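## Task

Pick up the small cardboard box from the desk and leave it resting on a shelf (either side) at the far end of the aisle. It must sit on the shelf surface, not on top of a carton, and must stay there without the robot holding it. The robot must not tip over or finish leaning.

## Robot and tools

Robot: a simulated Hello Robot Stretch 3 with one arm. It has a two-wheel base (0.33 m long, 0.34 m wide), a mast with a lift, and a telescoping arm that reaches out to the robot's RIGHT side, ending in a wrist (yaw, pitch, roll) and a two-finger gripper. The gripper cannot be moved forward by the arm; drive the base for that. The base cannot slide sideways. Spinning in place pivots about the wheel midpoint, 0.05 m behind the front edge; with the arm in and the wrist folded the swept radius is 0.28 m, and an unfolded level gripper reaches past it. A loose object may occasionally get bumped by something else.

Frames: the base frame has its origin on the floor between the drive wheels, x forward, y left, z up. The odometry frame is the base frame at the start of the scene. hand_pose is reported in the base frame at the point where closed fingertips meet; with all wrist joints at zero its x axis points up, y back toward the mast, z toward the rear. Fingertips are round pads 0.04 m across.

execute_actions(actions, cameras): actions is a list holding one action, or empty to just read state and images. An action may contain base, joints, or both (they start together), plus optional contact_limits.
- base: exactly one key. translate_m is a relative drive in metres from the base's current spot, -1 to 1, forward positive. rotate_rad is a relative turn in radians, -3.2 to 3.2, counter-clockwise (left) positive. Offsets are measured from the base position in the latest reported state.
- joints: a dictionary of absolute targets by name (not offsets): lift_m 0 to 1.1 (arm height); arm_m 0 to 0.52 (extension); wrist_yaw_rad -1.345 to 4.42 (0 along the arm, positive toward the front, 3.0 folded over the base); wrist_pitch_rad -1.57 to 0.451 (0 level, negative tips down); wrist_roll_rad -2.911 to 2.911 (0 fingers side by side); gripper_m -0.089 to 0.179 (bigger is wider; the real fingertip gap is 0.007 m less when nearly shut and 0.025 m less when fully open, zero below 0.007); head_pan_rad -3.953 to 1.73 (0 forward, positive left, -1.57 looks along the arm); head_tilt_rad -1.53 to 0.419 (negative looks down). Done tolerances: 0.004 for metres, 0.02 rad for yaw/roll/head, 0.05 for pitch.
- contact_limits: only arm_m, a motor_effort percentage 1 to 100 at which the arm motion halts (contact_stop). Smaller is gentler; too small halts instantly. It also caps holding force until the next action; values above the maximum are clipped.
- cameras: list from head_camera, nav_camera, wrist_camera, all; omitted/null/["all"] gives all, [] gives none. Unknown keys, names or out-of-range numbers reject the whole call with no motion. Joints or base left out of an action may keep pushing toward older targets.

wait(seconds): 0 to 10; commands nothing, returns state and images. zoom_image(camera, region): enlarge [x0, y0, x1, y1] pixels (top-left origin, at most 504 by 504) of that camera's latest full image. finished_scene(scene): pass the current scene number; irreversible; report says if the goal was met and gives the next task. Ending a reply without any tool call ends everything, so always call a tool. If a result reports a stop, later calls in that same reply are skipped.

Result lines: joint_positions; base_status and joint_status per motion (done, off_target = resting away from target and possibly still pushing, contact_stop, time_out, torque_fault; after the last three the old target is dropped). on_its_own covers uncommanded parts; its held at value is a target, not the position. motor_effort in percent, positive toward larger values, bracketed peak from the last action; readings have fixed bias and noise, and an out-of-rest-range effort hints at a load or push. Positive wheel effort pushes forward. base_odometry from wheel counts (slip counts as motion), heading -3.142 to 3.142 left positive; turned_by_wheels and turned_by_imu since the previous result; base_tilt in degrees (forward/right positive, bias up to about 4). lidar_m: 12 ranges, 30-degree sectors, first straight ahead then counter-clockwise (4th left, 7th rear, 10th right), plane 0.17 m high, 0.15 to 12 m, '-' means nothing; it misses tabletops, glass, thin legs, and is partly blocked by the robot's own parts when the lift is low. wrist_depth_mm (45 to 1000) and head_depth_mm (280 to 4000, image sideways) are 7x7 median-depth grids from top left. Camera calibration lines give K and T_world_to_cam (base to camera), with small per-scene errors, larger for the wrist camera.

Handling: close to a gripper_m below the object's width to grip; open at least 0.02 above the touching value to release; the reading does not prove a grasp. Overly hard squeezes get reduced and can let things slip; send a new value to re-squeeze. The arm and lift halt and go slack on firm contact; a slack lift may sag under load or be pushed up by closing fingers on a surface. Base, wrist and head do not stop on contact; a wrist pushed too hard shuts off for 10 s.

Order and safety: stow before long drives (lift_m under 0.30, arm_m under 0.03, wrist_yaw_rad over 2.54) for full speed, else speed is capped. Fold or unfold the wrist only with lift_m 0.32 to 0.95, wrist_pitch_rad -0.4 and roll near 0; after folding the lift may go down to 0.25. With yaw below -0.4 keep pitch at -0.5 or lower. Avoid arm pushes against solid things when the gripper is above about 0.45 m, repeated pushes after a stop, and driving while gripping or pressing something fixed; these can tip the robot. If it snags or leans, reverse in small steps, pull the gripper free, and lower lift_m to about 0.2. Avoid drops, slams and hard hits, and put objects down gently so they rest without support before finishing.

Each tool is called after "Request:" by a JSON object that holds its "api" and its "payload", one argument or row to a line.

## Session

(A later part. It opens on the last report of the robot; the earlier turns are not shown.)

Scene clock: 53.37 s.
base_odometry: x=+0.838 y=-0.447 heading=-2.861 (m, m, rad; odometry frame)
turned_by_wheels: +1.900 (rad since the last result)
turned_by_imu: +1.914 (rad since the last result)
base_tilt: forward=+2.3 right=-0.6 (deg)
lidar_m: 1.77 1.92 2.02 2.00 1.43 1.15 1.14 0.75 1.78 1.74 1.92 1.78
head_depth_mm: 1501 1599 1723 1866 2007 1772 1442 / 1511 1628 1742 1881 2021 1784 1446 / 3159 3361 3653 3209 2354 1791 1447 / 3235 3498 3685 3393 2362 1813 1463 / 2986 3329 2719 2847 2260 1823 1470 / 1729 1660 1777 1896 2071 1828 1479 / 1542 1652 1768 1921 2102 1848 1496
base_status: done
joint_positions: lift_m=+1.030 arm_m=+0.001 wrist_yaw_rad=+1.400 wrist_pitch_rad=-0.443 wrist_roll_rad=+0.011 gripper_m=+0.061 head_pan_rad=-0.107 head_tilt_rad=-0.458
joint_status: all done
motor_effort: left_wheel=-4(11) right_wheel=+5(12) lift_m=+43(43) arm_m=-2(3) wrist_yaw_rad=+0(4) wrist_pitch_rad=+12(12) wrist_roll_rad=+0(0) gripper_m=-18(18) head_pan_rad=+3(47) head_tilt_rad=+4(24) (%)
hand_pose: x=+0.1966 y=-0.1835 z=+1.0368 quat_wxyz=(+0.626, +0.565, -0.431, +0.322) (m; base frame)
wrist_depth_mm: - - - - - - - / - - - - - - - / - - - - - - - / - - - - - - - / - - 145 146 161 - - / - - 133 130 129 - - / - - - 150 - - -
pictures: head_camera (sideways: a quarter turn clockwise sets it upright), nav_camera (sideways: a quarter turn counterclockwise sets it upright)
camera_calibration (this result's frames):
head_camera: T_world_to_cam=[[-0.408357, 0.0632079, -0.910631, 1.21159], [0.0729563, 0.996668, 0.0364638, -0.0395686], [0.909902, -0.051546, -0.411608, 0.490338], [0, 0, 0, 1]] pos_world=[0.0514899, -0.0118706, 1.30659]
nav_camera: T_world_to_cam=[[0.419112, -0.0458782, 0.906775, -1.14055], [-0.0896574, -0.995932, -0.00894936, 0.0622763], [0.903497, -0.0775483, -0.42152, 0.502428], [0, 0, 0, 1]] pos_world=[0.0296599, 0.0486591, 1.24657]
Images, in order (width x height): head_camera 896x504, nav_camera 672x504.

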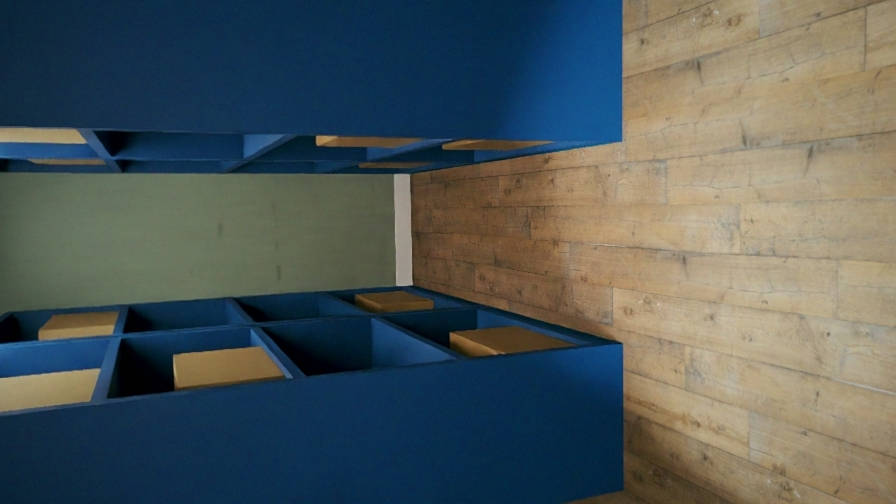

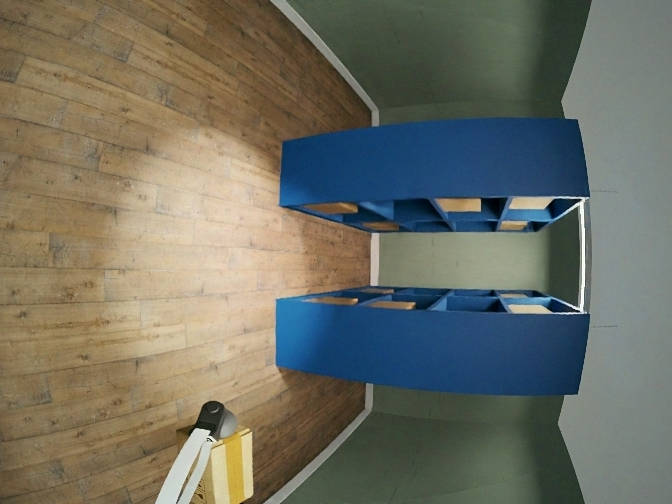

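Request:
{"api": "execute_actions", "payload": {
  "actions": [
    {"base": {"translate_m": 0.36}, "joints": {"lift_m": 0.59, "wrist_pitch_rad": -0.42}}
  ],
  "cameras": []
}}

Request:
{"api": "execute_actions", "payload": {
  "actions": [
    {"base": {"translate_m": 0.2}, "joints": {"lift_m": 0.29, "wrist_yaw_rad": 2.65}}
  ],
  "cameras": ["head_camera", "nav_camera"]
}}

Scene clock: 60.20 s.
base_odometry: x=+0.492 y=-0.546 heading=-2.861 (m, m, rad; odometry frame)
turned_by_wheels: +0.000 (rad since the last result)
turned_by_imu: +0.002 (rad since the last result)
base_tilt: forward=+2.0 right=-0.7 (deg)
lidar_m: 1.45 1.52 1.97 1.95 1.31 1.31 1.10 1.11 1.81 1.80 1.98 1.42
head_depth_mm: 1185 1261 1349 1454 1582 1700 1456 / 1919 2092 2006 1819 1899 1719 1452 / 2917 3050 3284 3347 2359 1800 1460 / 2931 3089 3315 3488 2360 1792 1459 / 2532 2986 2336 2504 2179 1776 1464 / 1517 1619 1441 1523 1637 1755 1491 / 1226 1306 1401 1518 1651 1759 1474
base_status: done
joint_positions: lift_m=+0.590 arm_m=+0.001 wrist_yaw_rad=+1.400 wrist_pitch_rad=-0.443 wrist_roll_rad=+0.011 gripper_m=+0.061 head_pan_rad=-0.107 head_tilt_rad=-0.458
joint_status: all done
motor_effort: left_wheel=-4(6) right_wheel=+5(9) lift_m=+28(37) arm_m=-2(2) wrist_yaw_rad=+0(1) wrist_pitch_rad=+12(12) wrist_roll_rad=+0(0) gripper_m=-18(18) head_pan_rad=+4(4) head_tilt_rad=+3(4) (%)
hand_pose: x=+0.1965 y=-0.1835 z=+0.5973 quat_wxyz=(+0.626, +0.565, -0.431, +0.322) (m; base frame)
wrist_depth_mm: - - - - - - - / - - - - - - - / - - - - - - - / - - - - - - - / 992 987 145 147 160 - - / 831 898 133 131 128 912 889 / 731 730 713 150 710 763 782
pictures: none
No camera images: the call's "cameras" was empty. Leave "cameras" out to get every camera's image.

Scene clock: 63.77 s.
base_odometry: x=+0.300 y=-0.602 heading=-2.862 (m, m, rad; odometry frame)
turned_by_wheels: +0.000 (rad since the last result)
turned_by_imu: +0.001 (rad since the last result)
base_tilt: forward=+2.2 right=-0.7 (deg)
lidar_m: 1.25 1.31 1.94 1.92 2.09 1.46 1.29 1.85 1.85 1.82 2.01 1.23
head_depth_mm: 1137 1099 1175 1261 1352 1474 1455 / 1820 1940 2091 2153 2053 1720 1453 / 2722 2884 3054 3218 2347 1790 1456 / 2724 2924 3111 3274 2339 1808 1467 / 2317 2822 2139 2269 2135 1757 1476 / 1436 1630 1351 1323 1421 1530 1479 / 1049 1106 1192 1302 1402 1553 1496
base_status: done
joint_positions: lift_m=+0.290 arm_m=+0.001 wrist_yaw_rad=+2.648 wrist_pitch_rad=-0.443 wrist_roll_rad=+0.011 gripper_m=+0.061 head_pan_rad=-0.107 head_tilt_rad=-0.458
joint_status: all done
motor_effort: left_wheel=-4(5) right_wheel=+4(11) lift_m=+28(28) arm_m=-2(3) wrist_yaw_rad=+2(1) wrist_pitch_rad=+12(12) wrist_roll_rad=+0(0) gripper_m=-18(18) head_pan_rad=+4(4) head_tilt_rad=+4(3) (%)
hand_pose: x=+0.0835 y=+0.0490 z=+0.2972 quat_wxyz=(+0.320, +0.710, -0.019, +0.627) (m; base frame)
wrist_depth_mm: - - - - - - - / - - - - - - - / 915 952 960 950 - - 978 / 695 719 734 731 755 768 778 / 584 592 145 147 161 633 625 / - 500 132 131 129 510 521 / - - 151 150 415 433 444
pictures: head_camera (sideways: a quarter turn clockwise sets it upright), nav_camera (sideways: a quarter turn counterclockwise sets it upright)
camera_calibration (this result's frames):
head_camera: T_world_to_cam=[[-0.408023, 0.063172, -0.910784, 1.21179], [0.072943, 0.99667, 0.0364513, -0.0395522], [0.910053, -0.0515623, -0.411272, 0.4899], [0, 0, 0, 1]] pos_world=[0.0514882, -0.0118704, 1.3066]
nav_camera: T_world_to_cam=[[0.418779, -0.0458425, 0.90693, -1.14075], [-0.0896543, -0.995933, -0.00894301, 0.062268], [0.903652, -0.077565, -0.421186, 0.501992], [0, 0, 0, 1]] pos_world=[0.0296802, 0.0486569, 1.24657]
Images, in order (width x height): head_camera 896x504, nav_camera 672x504.

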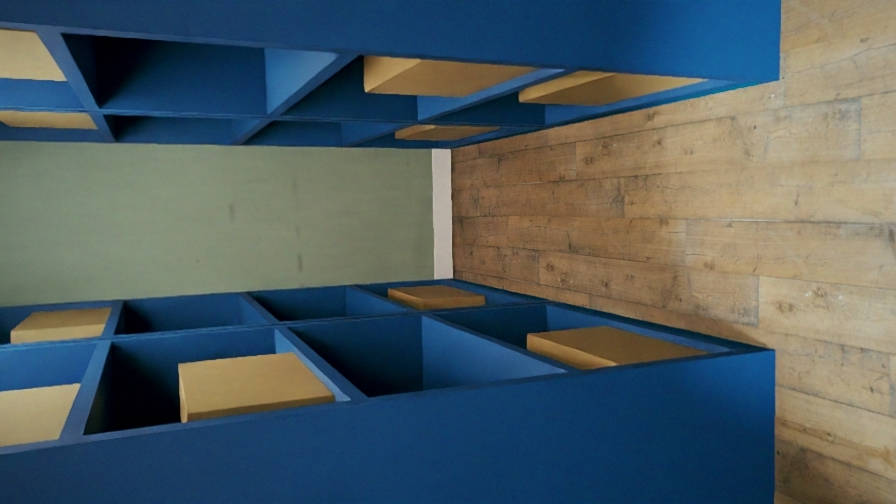

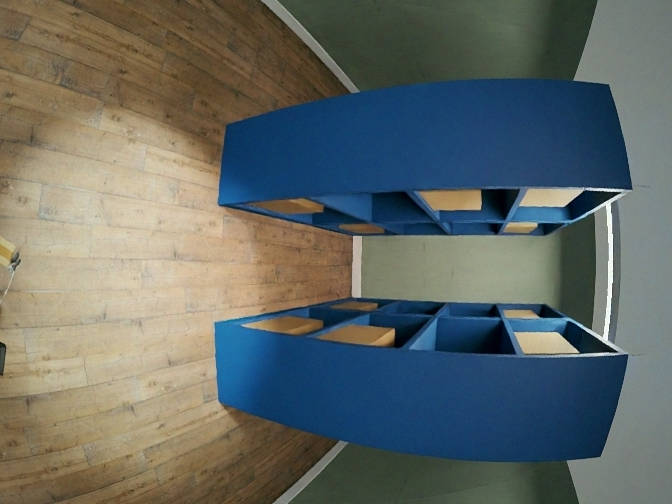

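Request:
{"api": "execute_actions", "payload": {
  "actions": [
    {"base": {"translate_m": 0.4}}
  ],
  "cameras": []
}}

Request:
{"api": "execute_actions", "payload": {
  "actions": [
    {"base": {"rotate_rad": -0.121}, "joints": {"head_pan_rad": 0.0}}
  ],
  "cameras": ["head_camera"]
}}

Scene clock: 67.97 s.
base_odometry: x=-0.084 y=-0.712 heading=-2.862 (m, m, rad; odometry frame)
turned_by_wheels: +0.000 (rad since the last result)
turned_by_imu: +0.002 (rad since the last result)
base_tilt: forward=+2.2 right=-0.6 (deg)
lidar_m: 0.85 0.88 1.88 1.86 2.03 1.78 1.69 2.29 1.90 1.90 1.00 0.87
head_depth_mm: 1438 1541 1598 1714 1484 1472 1373 / 2262 2435 2607 2519 2232 1794 1440 / 2345 2502 2664 2876 2325 1802 1451 / 2357 2520 2728 2883 2368 1799 1465 / 1928 2405 1733 1809 1966 1655 1435 / 1424 1505 1133 1775 1346 1041 1114 / 878 890 801 854 915 1005 1113
base_status: done
joint_positions: lift_m=+0.290 arm_m=+0.001 wrist_yaw_rad=+2.649 wrist_pitch_rad=-0.443 wrist_roll_rad=+0.011 gripper_m=+0.061 head_pan_rad=-0.107 head_tilt_rad=-0.457
joint_status: not commanded
motor_effort: left_wheel=-4(9) right_wheel=+5(13) lift_m=+28(28) arm_m=-3(2) wrist_yaw_rad=+0(1) wrist_pitch_rad=+12(12) wrist_roll_rad=+0(0) gripper_m=-18(18) head_pan_rad=+4(3) head_tilt_rad=+3(3) (%)
hand_pose: x=+0.0834 y=+0.0491 z=+0.2972 quat_wxyz=(+0.319, +0.710, -0.019, +0.627) (m; base frame)
wrist_depth_mm: - - - - - 870 667 / - - - - - 883 669 / 923 905 971 978 985 895 697 / 694 729 715 746 762 759 747 / 586 591 145 147 161 621 633 / - 493 131 131 129 518 522 / - - 150 150 419 446 444
pictures: none
No camera images: the call's "cameras" was empty. Leave "cameras" out to get every camera's image.

Scene clock: 68.83 s.
base_odometry: x=-0.084 y=-0.712 heading=-2.983 (m, m, rad; odometry frame)
turned_by_wheels: -0.121 (rad since the last result)
turned_by_imu: -0.122 (rad since the last result)
base_tilt: forward=+2.2 right=-0.6 (deg)
lidar_m: 1.08 0.85 1.92 1.86 1.94 1.78 2.10 1.69 1.94 1.89 1.11 0.87
head_depth_mm: 1406 1537 1526 1637 1327 1379 1342 / 2010 2428 2588 2251 2103 1775 1451 / 2346 2483 2693 2900 2350 1801 1467 / 2323 2539 2733 2924 2358 1830 1465 / 2266 2472 2612 1926 2006 1743 1473 / 1437 1523 1237 1788 1407 1197 1132 / 1030 1004 908 855 906 993 1101
base_status: done
joint_positions: lift_m=+0.290 arm_m=+0.001 wrist_yaw_rad=+2.649 wrist_pitch_rad=-0.443 wrist_roll_rad=+0.011 gripper_m=+0.061 head_pan_rad=-0.007 head_tilt_rad=-0.457
joint_status: all done
motor_effort: left_wheel=+3(8) right_wheel=-4(8) lift_m=+28(28) arm_m=-3(2) wrist_yaw_rad=+2(2) wrist_pitch_rad=+12(12) wrist_roll_rad=+0(0) gripper_m=-18(18) head_pan_rad=+4(17) head_tilt_rad=+3(3) (%)
hand_pose: x=+0.0834 y=+0.0491 z=+0.2972 quat_wxyz=(+0.319, +0.710, -0.019, +0.627) (m; base frame)
wrist_depth_mm: - - - - - 758 649 / - - - - - 815 727 / 894 924 919 - 974 823 868 / 703 712 719 744 753 772 798 / 574 585 145 146 161 607 622 / - 500 131 132 129 524 518 / - - 150 149 411 439 445
pictures: head_camera (sideways: a quarter turn clockwise sets it upright)
camera_calibration (this result's frames):
head_camera: T_world_to_cam=[[-0.4117, 0.0222086, -0.911049, 1.21216], [-0.0267261, 0.998979, 0.0364294, -0.0389158], [0.910928, 0.0393468, -0.410686, 0.489132], [0, 0, 0, 1]] pos_world=[0.0524418, -0.00729001, 1.30663]
Images, in order (width x height): head_camera 896x504.

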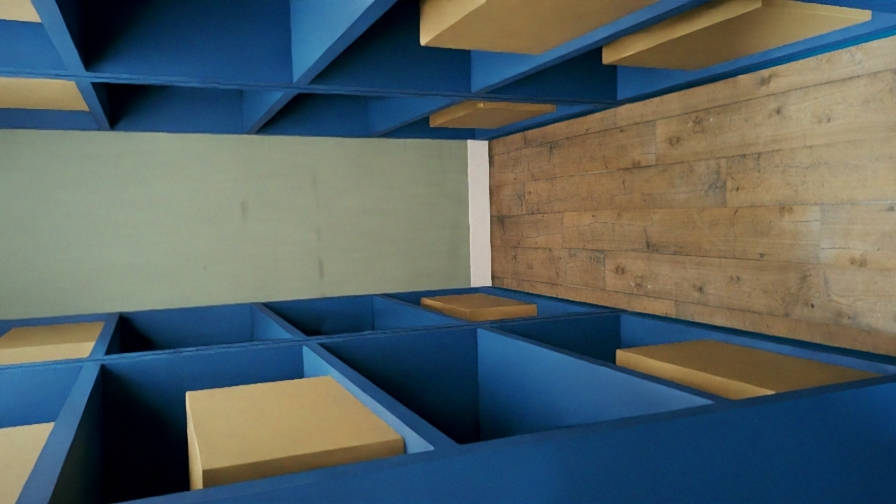

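Request:
{"api": "execute_actions", "payload": {
  "actions": [
    {"base": {"translate_m": 1.0}, "joints": {"head_tilt_rad": -0.6}}
  ],
  "cameras": ["head_camera"]
}}

Scene clock: 74.80 s.
base_odometry: x=-1.072 y=-0.871 heading=-2.982 (m, m, rad; odometry frame)
turned_by_wheels: +0.000 (rad since the last result)
turned_by_imu: +0.005 (rad since the last result)
base_tilt: forward=+2.2 right=-0.7 (deg)
lidar_m: 1.18 0.38 0.29 0.28 0.29 2.69 2.66 2.64 0.39 0.37 0.39 0.77
head_depth_mm: 1387 1475 1639 1599 1464 1433 1285 / 1418 1552 1702 1905 1928 1570 1316 / 1434 1554 1705 1908 1963 1576 1317 / 1427 1557 1720 1914 1943 1592 1332 / 1434 1547 1698 1813 1765 1544 1310 / 1394 1496 1654 1532 1128 987 1137 / 1396 1472 728 762 837 920 792
base_status: done
joint_positions: lift_m=+0.290 arm_m=+0.001 wrist_yaw_rad=+2.649 wrist_pitch_rad=-0.443 wrist_roll_rad=+0.011 gripper_m=+0.061 head_pan_rad=-0.007 head_tilt_rad=-0.593
joint_status: all done
motor_effort: left_wheel=+3(14) right_wheel=-4(7) lift_m=+28(28) arm_m=-3(3) wrist_yaw_rad=+1(2) wrist_pitch_rad=+12(12) wrist_roll_rad=+0(0) gripper_m=-18(18) head_pan_rad=+4(5) head_tilt_rad=-3(16) (%)
hand_pose: x=+0.0834 y=+0.0491 z=+0.2972 quat_wxyz=(+0.319, +0.710, -0.019, +0.627) (m; base frame)
wrist_depth_mm: 363 376 399 425 793 639 551 / 260 287 326 370 777 672 849 / 280 313 357 413 734 698 857 / 304 337 384 440 611 694 787 / 335 371 146 147 161 618 621 / - 394 131 131 129 510 521 / - - 150 150 412 445 442
pictures: head_camera (sideways: a quarter turn clockwise sets it upright)
camera_calibration (this result's frames):
head_camera: T_world_to_cam=[[-0.531845, 0.0229281, -0.846531, 1.12874], [-0.0217322, 0.998935, 0.0407095, -0.0445115], [0.846563, 0.0400481, -0.53078, 0.645791], [0, 0, 0, 1]] pos_world=[0.0526458, -0.00727847, 1.3001]
Images, in order (width x height): head_camera 896x504.

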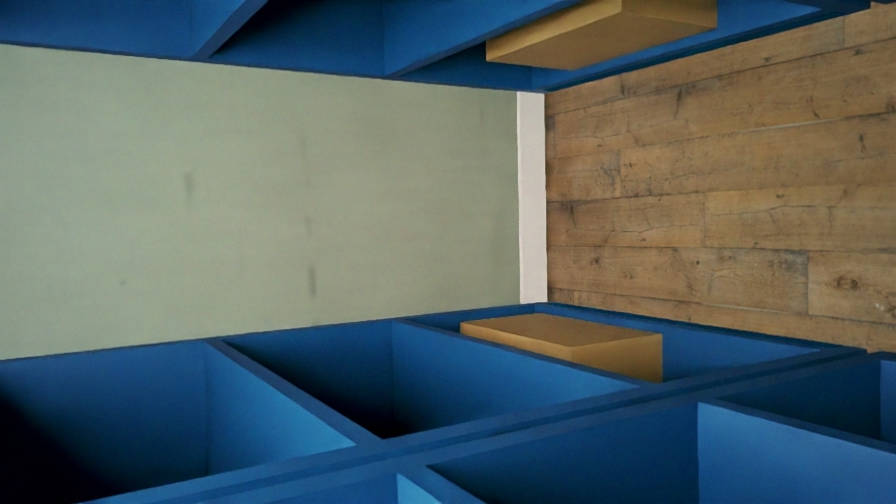

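Request:
{"api": "execute_actions", "payload": {
  "actions": [
    {"base": {"rotate_rad": -0.026}, "joints": {"head_pan_rad": -0.9, "head_tilt_rad": -0.7}}
  ],
  "cameras": []
}}

Request:
{"api": "execute_actions", "payload": {
  "actions": [
    {"base": {"translate_m": 0.92}, "joints": {"head_pan_rad": -1.3, "head_tilt_rad": -0.85}}
  ],
  "cameras": ["head_camera", "nav_camera"]
}}

Scene clock: 76.93 s.
base_odometry: x=-1.072 y=-0.871 heading=-3.008 (m, m, rad; odometry frame)
turned_by_wheels: -0.026 (rad since the last result)
turned_by_imu: -0.026 (rad since the last result)
base_tilt: forward=+2.1 right=-0.6 (deg)
lidar_m: 1.18 0.39 0.29 0.28 0.29 2.61 2.67 2.71 0.39 0.37 0.39 0.77
head_depth_mm: 724 789 662 499 599 566 632 / 769 830 665 501 620 607 707 / 824 884 676 512 657 688 892 / 878 936 682 552 1009 838 1132 / 808 860 691 1026 1045 930 1213 / 734 790 700 930 998 1186 1265 / 673 720 724 850 1005 1433 1276
base_status: done
joint_positions: lift_m=+0.290 arm_m=+0.001 wrist_yaw_rad=+2.649 wrist_pitch_rad=-0.443 wrist_roll_rad=+0.011 gripper_m=+0.061 head_pan_rad=-0.893 head_tilt_rad=-0.691
joint_status: all done
motor_effort: left_wheel=+3(10) right_wheel=-4(10) lift_m=+28(28) arm_m=-2(2) wrist_yaw_rad=+1(1) wrist_pitch_rad=+12(12) wrist_roll_rad=+0(0) gripper_m=-19(18) head_pan_rad=-4(48) head_tilt_rad=-4(11) (%)
hand_pose: x=+0.0834 y=+0.0491 z=+0.2972 quat_wxyz=(+0.319, +0.710, -0.019, +0.627) (m; base frame)
wrist_depth_mm: 360 372 397 423 799 639 554 / 261 288 324 377 775 643 850 / 282 310 361 419 756 698 920 / 304 341 385 444 614 713 775 / 334 369 145 146 161 625 634 / - 385 131 131 129 517 518 / - - 150 149 414 438 440
pictures: none
No camera images: the call's "cameras" was empty. Leave "cameras" out to get every camera's image.

Scene clock: 81.70 s.
base_odometry: x=-1.983 y=-0.993 heading=-3.008 (m, m, rad; odometry frame)
turned_by_wheels: +0.000 (rad since the last result)
turned_by_imu: +0.005 (rad since the last result)
base_tilt: forward=+2.2 right=-0.7 (deg)
lidar_m: 0.74 0.38 0.35 0.56 0.33 0.64 1.12 0.67 0.39 0.39 0.39 0.54
head_depth_mm: 681 643 502 434 888 773 1019 / 698 649 506 445 894 776 1103 / 717 659 512 453 896 794 1108 / 735 670 516 993 905 828 1125 / 760 677 519 1003 908 945 1150 / 778 685 526 1037 920 993 1171 / 808 692 531 1071 929 1113 1201
base_status: done
joint_positions: lift_m=+0.290 arm_m=+0.001 wrist_yaw_rad=+2.649 wrist_pitch_rad=-0.443 wrist_roll_rad=+0.011 gripper_m=+0.061 head_pan_rad=-1.293 head_tilt_rad=-0.839
joint_status: all done
motor_effort: left_wheel=+2(13) right_wheel=-3(6) lift_m=+28(28) arm_m=-2(3) wrist_yaw_rad=+1(1) wrist_pitch_rad=+12(12) wrist_roll_rad=+0(0) gripper_m=-18(18) head_pan_rad=-3(31) head_tilt_rad=-4(15) (%)
hand_pose: x=+0.0834 y=+0.0491 z=+0.2972 quat_wxyz=(+0.319, +0.710, -0.019, +0.627) (m; base frame)
wrist_depth_mm: 565 626 672 461 455 517 545 / 579 662 742 410 432 526 569 / 543 706 740 469 495 623 608 / 517 582 600 475 562 703 613 / 459 474 145 146 161 624 600 / - 407 131 130 129 516 520 / - - 151 150 416 436 450
pictures: head_camera (sideways: a quarter turn clockwise sets it upright), nav_camera (sideways: a quarter turn counterclockwise sets it upright)
camera_calibration (this result's frames):
head_camera: T_world_to_cam=[[-0.179327, 0.699767, -0.691497, 0.924506], [0.95565, 0.290817, 0.0464657, -0.0579535], [0.233614, -0.652496, -0.720883, 0.896822], [0, 0, 0, 1]] pos_world=[0.0116614, -0.0449121, 1.28849]
nav_camera: T_world_to_cam=[[0.198858, -0.701244, 0.684626, -0.849596], [-0.958097, -0.286065, -0.0147177, 0.0750776], [0.206168, -0.653011, -0.728746, 0.906368], [0, 0, 0, 1]] pos_world=[0.0540165, 0.017571, 1.24327]
Images, in order (width x height): head_camera 896x504, nav_camera 672x504.

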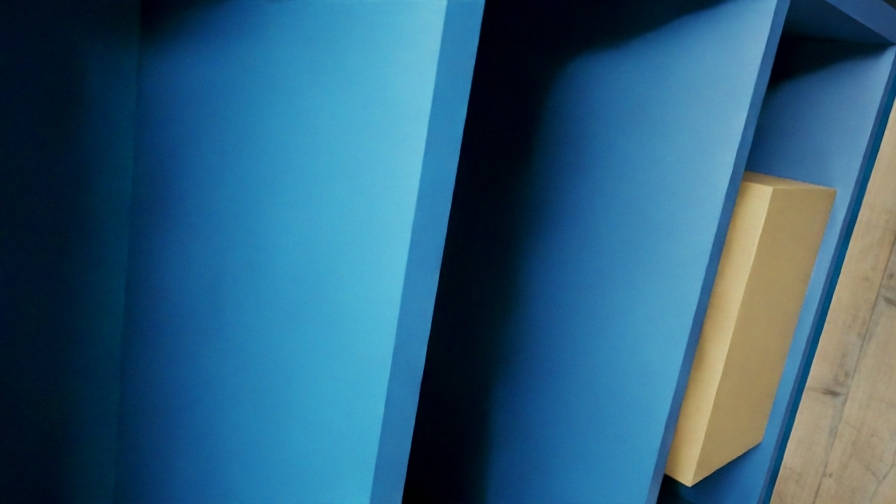

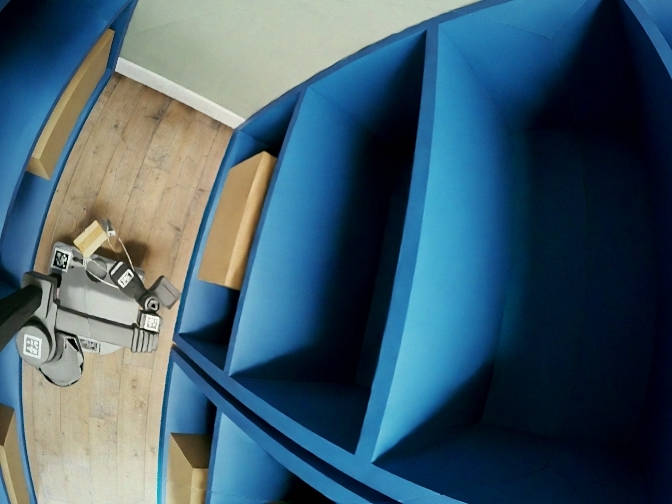

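Request:
{"api": "execute_actions", "payload": {
  "actions": [
    {"base": {"translate_m": 0.27}, "joints": {"lift_m": 0.63, "wrist_yaw_rad": 1.25, "head_pan_rad": -1.5, "head_tilt_rad": -1.05}}
  ],
  "cameras": ["head_camera", "nav_camera"]
}}

Scene clock: 86.73 s.
base_odometry: x=-2.251 y=-1.029 heading=-3.008 (m, m, rad; odometry frame)
turned_by_wheels: +0.000 (rad since the last result)
turned_by_imu: +0.002 (rad since the last result)
base_tilt: forward=+2.3 right=-0.6 (deg)
lidar_m: 0.47 0.38 0.28 0.27 0.59 0.49 1.09 0.55 0.39 0.38 0.40 0.49
head_depth_mm: 530 446 945 880 825 - - / 537 451 949 890 834 - 1150 / 543 455 957 895 836 - 1166 / 549 461 967 904 842 1195 1133 / 555 463 980 909 832 1224 1143 / 562 468 986 919 848 635 1150 / 568 472 948 923 986 1168 1140
base_status: done
joint_positions: lift_m=+0.630 arm_m=+0.001 wrist_yaw_rad=+1.252 wrist_pitch_rad=-0.444 wrist_roll_rad=+0.011 gripper_m=+0.061 head_pan_rad=-1.493 head_tilt_rad=-1.037
joint_status: all done
motor_effort: left_wheel=+2(13) right_wheel=-3(7) lift_m=+43(45) arm_m=-3(3) wrist_yaw_rad=-2(4) wrist_pitch_rad=+12(12) wrist_roll_rad=+0(0) gripper_m=-18(19) head_pan_rad=-3(21) head_tilt_rad=-5(20) (%)
hand_pose: x=+0.1885 y=-0.2151 z=+0.6366 quat_wxyz=(+0.648, +0.532, -0.471, +0.275) (m; base frame)
wrist_depth_mm: 308 321 348 380 359 395 442 / 326 353 382 413 396 438 490 / 354 383 412 456 450 487 516 / 389 423 465 478 400 411 420 / 426 468 145 147 161 326 335 / 475 506 132 131 129 278 276 / 527 610 648 151 413 255 237
pictures: head_camera (sideways: a quarter turn clockwise sets it upright), nav_camera (sideways: a quarter turn counterclockwise sets it upright)
camera_calibration (this result's frames):
head_camera: T_world_to_cam=[[-0.0460319, 0.842748, -0.536336, 0.721532], [0.995122, 0.0855859, 0.0490737, -0.0615773], [0.0872596, -0.531461, -0.842577, 1.05594], [0, 0, 0, 1]] pos_world=[0.00234923, -0.0416074, 1.27972]
nav_camera: T_world_to_cam=[[0.064765, -0.846603, 0.52827, -0.645064], [-0.996086, -0.0867549, -0.0169144, 0.0781652], [0.0601498, -0.525107, -0.848908, 1.06349], [0, 0, 0, 1]] pos_world=[0.055668, 0.0191153, 1.2449]
Images, in order (width x height): head_camera 896x504, nav_camera 672x504.

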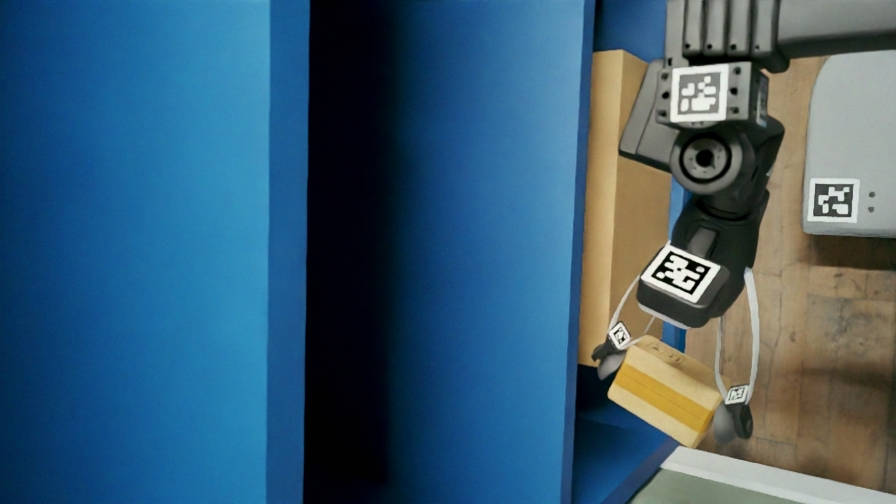

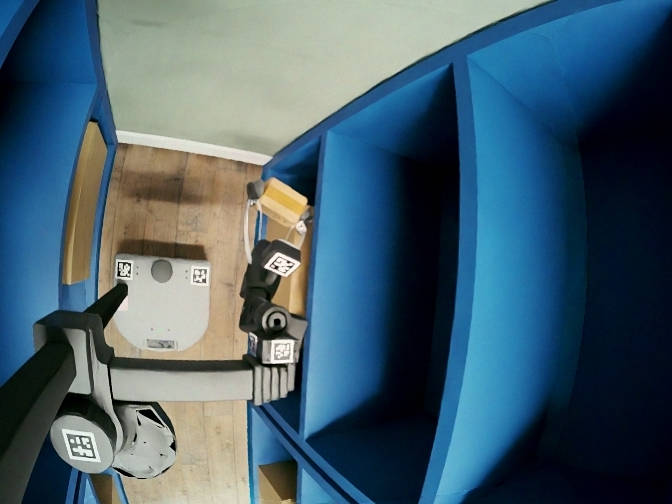

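Request:
{"api": "execute_actions", "payload": {
  "actions": [
    {"joints": {"lift_m": 0.6, "wrist_yaw_rad": 0.04, "arm_m": 0.13}}
  ],
  "cameras": ["head_camera", "wrist_camera"]
}}

Scene clock: 89.90 s.
base_odometry: x=-2.251 y=-1.029 heading=-3.008 (m, m, rad; odometry frame)
turned_by_wheels: +0.000 (rad since the last result)
turned_by_imu: +0.000 (rad since the last result)
base_tilt: forward=+2.3 right=-0.7 (deg)
lidar_m: 0.47 0.38 0.28 0.27 0.59 0.49 1.10 0.55 0.39 0.38 0.39 0.49
head_depth_mm: 532 446 950 885 - - - / 536 451 957 905 - 1182 1154 / 543 454 966 861 972 1191 1165 / 548 459 974 904 841 1211 1132 / 556 464 979 911 844 1225 1140 / 561 468 979 914 1249 1243 1153 / 566 472 944 920 987 1194 1140
base_status: not commanded
joint_positions: lift_m=+0.600 arm_m=+0.130 wrist_yaw_rad=+0.042 wrist_pitch_rad=-0.444 wrist_roll_rad=+0.011 gripper_m=+0.061 head_pan_rad=-1.493 head_tilt_rad=-1.037
joint_status: all done
motor_effort: left_wheel=+2(2) right_wheel=-4(4) lift_m=+28(37) arm_m=+2(3) wrist_yaw_rad=-2(3) wrist_pitch_rad=+12(12) wrist_roll_rad=+0(0) gripper_m=-18(19) head_pan_rad=-3(4) head_tilt_rad=-5(5) (%)
hand_pose: x=-0.0123 y=-0.4955 z=+0.6071 quat_wxyz=(+0.689, +0.169, -0.690, -0.143) (m; base frame)
wrist_depth_mm: 414 412 407 398 391 387 381 / 457 456 451 440 429 422 412 / 417 428 438 439 458 451 445 / 325 329 337 339 347 353 357 / 263 266 145 147 162 283 286 / 223 231 132 131 129 237 241 / 199 196 190 149 190 203 205
pictures: head_camera (sideways: a quarter turn clockwise sets it upright), wrist_camera
camera_calibration (this result's frames):
head_camera: T_world_to_cam=[[-0.0460353, 0.842787, -0.536275, 0.721452], [0.995122, 0.0855828, 0.0490743, -0.0615781], [0.0872551, -0.531399, -0.842616, 1.05599], [0, 0, 0, 1]] pos_world=[0.00234912, -0.0416058, 1.27972]
wrist_camera: T_world_to_cam=[[-0.997276, -0.0725271, 0.0134615, -0.0563359], [-0.0517198, 0.557362, -0.828657, 0.816946], [0.0525972, -0.827096, -0.559595, 0.0935687], [0, 0, 0, 1]] pos_world=[-0.0188516, -0.38203, 0.730087]
Images, in order (width x height): head_camera 896x504, wrist_camera 644x364.

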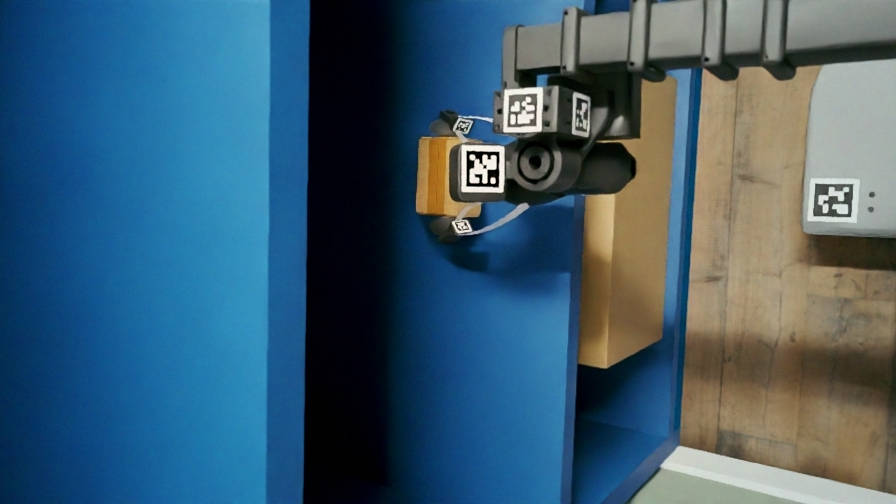

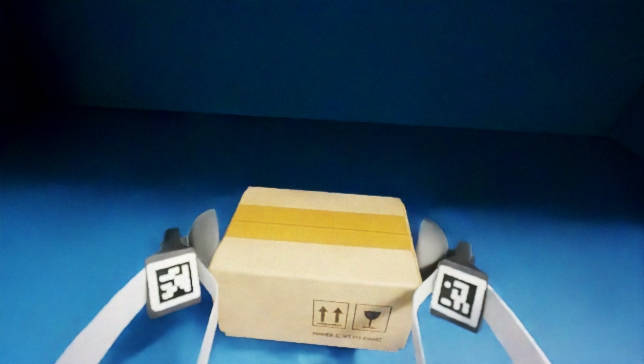

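Request:
{"api": "execute_actions", "payload": {
  "actions": [
    {"joints": {"lift_m": 0.563}}
  ],
  "cameras": ["wrist_camera"]
}}

Scene clock: 91.57 s.
base_odometry: x=-2.251 y=-1.029 heading=-3.008 (m, m, rad; odometry frame)
turned_by_wheels: +0.000 (rad since the last result)
turned_by_imu: +0.000 (rad since the last result)
base_tilt: forward=+2.1 right=-0.6 (deg)
lidar_m: 0.47 0.38 0.28 0.27 0.58 0.49 1.09 0.55 0.39 0.38 0.39 0.49
head_depth_mm: 530 447 951 883 822 - - / 537 451 955 898 - 1188 1159 / 542 455 960 911 - 1197 1165 / 550 460 973 908 841 1211 1133 / 554 463 976 905 847 1222 1139 / 561 469 988 912 1253 1235 1145 / 567 473 943 921 991 1188 1136
base_status: not commanded
joint_positions: lift_m=+0.563 arm_m=+0.130 wrist_yaw_rad=+0.042 wrist_pitch_rad=-0.444 wrist_roll_rad=+0.011 gripper_m=+0.061 head_pan_rad=-1.493 head_tilt_rad=-1.037
joint_status: all done
motor_effort: left_wheel=+2(2) right_wheel=-3(3) lift_m=+28(29) arm_m=+2(2) wrist_yaw_rad=-2(2) wrist_pitch_rad=+12(12) wrist_roll_rad=+0(0) gripper_m=-18(18) head_pan_rad=-3(4) head_tilt_rad=-5(6) (%)
hand_pose: x=-0.0123 y=-0.4955 z=+0.5701 quat_wxyz=(+0.689, +0.169, -0.690, -0.143) (m; base frame)
wrist_depth_mm: 419 413 407 399 395 385 380 / 437 448 432 438 434 423 419 / 335 343 352 360 370 376 386 / 262 266 270 273 281 287 291 / 212 217 145 147 161 230 235 / 181 187 132 131 129 193 195 / 161 157 154 149 155 164 167
pictures: wrist_camera
camera_calibration (this result's frames):
wrist_camera: T_world_to_cam=[[-0.997276, -0.0725275, 0.0134603, -0.0558372], [-0.0517211, 0.557397, -0.828634, 0.786272], [0.052596, -0.827072, -0.55963, 0.072884], [0, 0, 0, 1]] pos_world=[-0.0188516, -0.382035, 0.693071]
Images, in order (width x height): wrist_camera 644x364.

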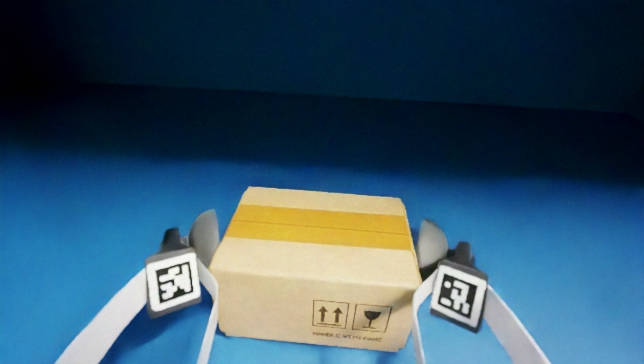

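Request:
{"api": "execute_actions", "payload": {
  "actions": [
    {"joints": {"lift_m": 0.558}}
  ],
  "cameras": []
}}

Scene clock: 92.63 s.
base_odometry: x=-2.251 y=-1.029 heading=-3.008 (m, m, rad; odometry frame)
turned_by_wheels: +0.000 (rad since the last result)
turned_by_imu: +0.000 (rad since the last result)
base_tilt: forward=+2.1 right=-0.5 (deg)
lidar_m: 0.47 0.38 0.28 0.27 0.59 0.49 1.10 0.55 0.39 0.38 0.39 0.49
head_depth_mm: 531 448 950 883 820 - - / 536 451 959 897 - 1190 1149 / 542 455 966 912 - 1197 1167 / 550 459 973 900 840 1213 1139 / 553 464 974 911 848 1221 1139 / 562 469 985 915 1251 1237 1145 / 568 472 949 921 991 1188 1142
base_status: not commanded
joint_positions: lift_m=+0.558 arm_m=+0.130 wrist_yaw_rad=+0.042 wrist_pitch_rad=-0.442 wrist_roll_rad=+0.011 gripper_m=+0.061 head_pan_rad=-1.493 head_tilt_rad=-1.037
joint_status: all done
motor_effort: left_wheel=+2(2) right_wheel=-3(3) lift_m=+26(27) arm_m=+2(2) wrist_yaw_rad=-2(2) wrist_pitch_rad=+11(12) wrist_roll_rad=+0(0) gripper_m=-18(18) head_pan_rad=-3(4) head_tilt_rad=-5(5) (%)
hand_pose: x=-0.0123 y=-0.4958 z=+0.5656 quat_wxyz=(+0.689, +0.169, -0.690, -0.142) (m; base frame)
wrist_depth_mm: 424 408 403 400 392 386 376 / 435 443 434 434 427 419 420 / 328 335 344 351 360 370 379 / 257 260 261 268 273 277 282 / 208 211 145 147 160 225 227 / 176 183 133 131 129 188 189 / 156 153 152 148 152 160 162
pictures: none
No camera images: the call's "cameras" was empty. Leave "cameras" out to get every camera's image.

Request:
{"api": "execute_actions", "payload": {
  "actions": [
    {"joints": {"gripper_m": 0.16}}
  ],
  "cameras": ["wrist_camera"]
}}

Scene clock: 94.27 s.
base_odometry: x=-2.251 y=-1.029 heading=-3.008 (m, m, rad; odometry frame)
turned_by_wheels: +0.000 (rad since the last result)
turned_by_imu: +0.000 (rad since the last result)
base_tilt: forward=+2.1 right=-0.7 (deg)
lidar_m: 0.47 0.38 0.28 0.27 0.59 0.49 1.09 0.55 0.39 0.38 0.39 0.49
head_depth_mm: 531 446 947 886 819 - - / 537 450 948 898 - 1192 1153 / 542 456 962 909 - 1201 1164 / 549 460 970 905 840 1206 1136 / 555 464 978 908 847 1217 1136 / 561 468 988 915 1258 1235 1141 / 565 473 948 925 994 1186 1141
base_status: not commanded
joint_positions: lift_m=+0.558 arm_m=+0.130 wrist_yaw_rad=+0.042 wrist_pitch_rad=-0.442 wrist_roll_rad=+0.011 gripper_m=+0.160 head_pan_rad=-1.493 head_tilt_rad=-1.037
joint_status: all done
motor_effort: left_wheel=+2(2) right_wheel=-3(3) lift_m=+26(26) arm_m=+2(2) wrist_yaw_rad=-2(2) wrist_pitch_rad=+11(11) wrist_roll_rad=+0(0) gripper_m=+1(82) head_pan_rad=-3(3) head_tilt_rad=-5(5) (%)
hand_pose: x=-0.0123 y=-0.4958 z=+0.5657 quat_wxyz=(+0.689, +0.169, -0.690, -0.142) (m; base frame)
wrist_depth_mm: 417 413 407 401 396 386 376 / 439 440 435 428 429 424 411 / 328 336 341 351 358 371 372 / 256 259 262 268 271 278 284 / 208 218 156 146 206 231 227 / 182 174 137 131 133 - 189 / 149 153 151 149 153 156 163
pictures: wrist_camera
camera_calibration (this result's frames):
wrist_camera: T_world_to_cam=[[-0.997277, -0.0724945, 0.0135255, -0.0558072], [-0.0516442, 0.555625, -0.829828, 0.782523], [0.0526428, -0.828267, -0.557856, 0.0685545], [0, 0, 0, 1]] pos_world=[-0.0188513, -0.382054, 0.688358]
Images, in order (width x height): wrist_camera 644x364.

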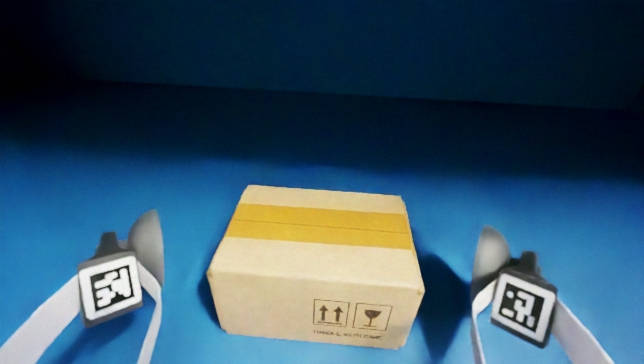

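Request:
{"api": "execute_actions", "payload": {
  "actions": [
    {"joints": {"arm_m": 0.0, "lift_m": 0.595}}
  ],
  "cameras": ["head_camera", "wrist_camera"]
}}

Scene clock: 96.67 s.
base_odometry: x=-2.251 y=-1.029 heading=-3.008 (m, m, rad; odometry frame)
turned_by_wheels: +0.000 (rad since the last result)
turned_by_imu: +0.000 (rad since the last result)
base_tilt: forward=+2.1 right=-0.5 (deg)
lidar_m: 0.47 0.38 0.28 0.27 0.59 0.49 1.09 0.55 0.39 0.38 0.39 0.49
head_depth_mm: 531 447 945 884 823 1184 - / 537 451 959 889 833 - - / 543 456 963 849 822 - - / 548 460 975 903 845 1208 1134 / 555 464 980 907 846 1220 1136 / 562 468 983 911 1250 1236 1144 / 567 472 949 922 995 1191 1136
base_status: not commanded
joint_positions: lift_m=+0.595 arm_m=+0.001 wrist_yaw_rad=+0.041 wrist_pitch_rad=-0.441 wrist_roll_rad=+0.011 gripper_m=+0.160 head_pan_rad=-1.493 head_tilt_rad=-1.037
joint_status: all done
motor_effort: left_wheel=+2(2) right_wheel=-3(3) lift_m=+42(43) arm_m=-2(3) wrist_yaw_rad=-1(2) wrist_pitch_rad=+11(11) wrist_roll_rad=+0(0) gripper_m=+0(1) head_pan_rad=-3(3) head_tilt_rad=-5(5) (%)
hand_pose: x=-0.0124 y=-0.3669 z=+0.6022 quat_wxyz=(+0.689, +0.168, -0.690, -0.142) (m; base frame)
wrist_depth_mm: 487 535 517 517 516 503 483 / 492 566 553 558 553 551 490 / 415 416 431 436 444 465 445 / 318 322 327 264 344 344 353 / 258 269 265 269 275 287 284 / 225 217 224 228 230 - 236 / 536 222 212 208 207 205 203
pictures: head_camera (sideways: a quarter turn clockwise sets it upright), wrist_camera
camera_calibration (this result's frames):
head_camera: T_world_to_cam=[[-0.0460371, 0.842813, -0.536234, 0.7214], [0.995122, 0.0855802, 0.0490747, -0.0615787], [0.0872518, -0.531359, -0.842641, 1.05603], [0, 0, 0, 1]] pos_world=[0.00234903, -0.0416047, 1.27971]
wrist_camera: T_world_to_cam=[[-0.997323, -0.0718619, 0.0135427, -0.0468685], [-0.0512773, 0.555201, -0.830134, 0.741242], [0.0521361, -0.828606, -0.557399, 0.195341], [0, 0, 0, 1]] pos_world=[-0.0189184, -0.253046, 0.724848]
Images, in order (width x height): head_camera 896x504, wrist_camera 644x364.

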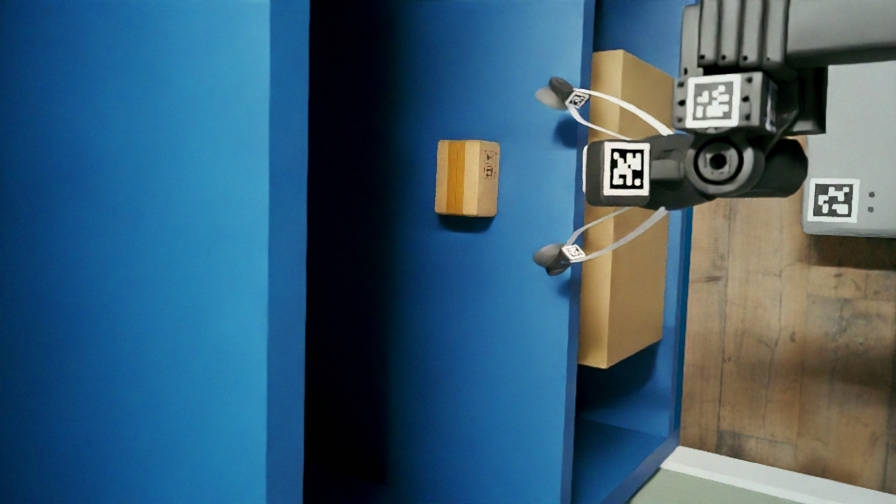

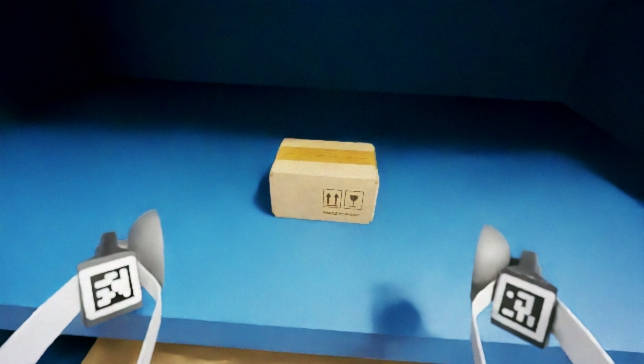

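The box is sitting on the empty shelf in the far bay, well back from the edge. The gripper is clear of it and the base is level.

Request:
{"api": "finished_scene", "payload": {
  "scene": 2
}}

The scene is finished: the task was done.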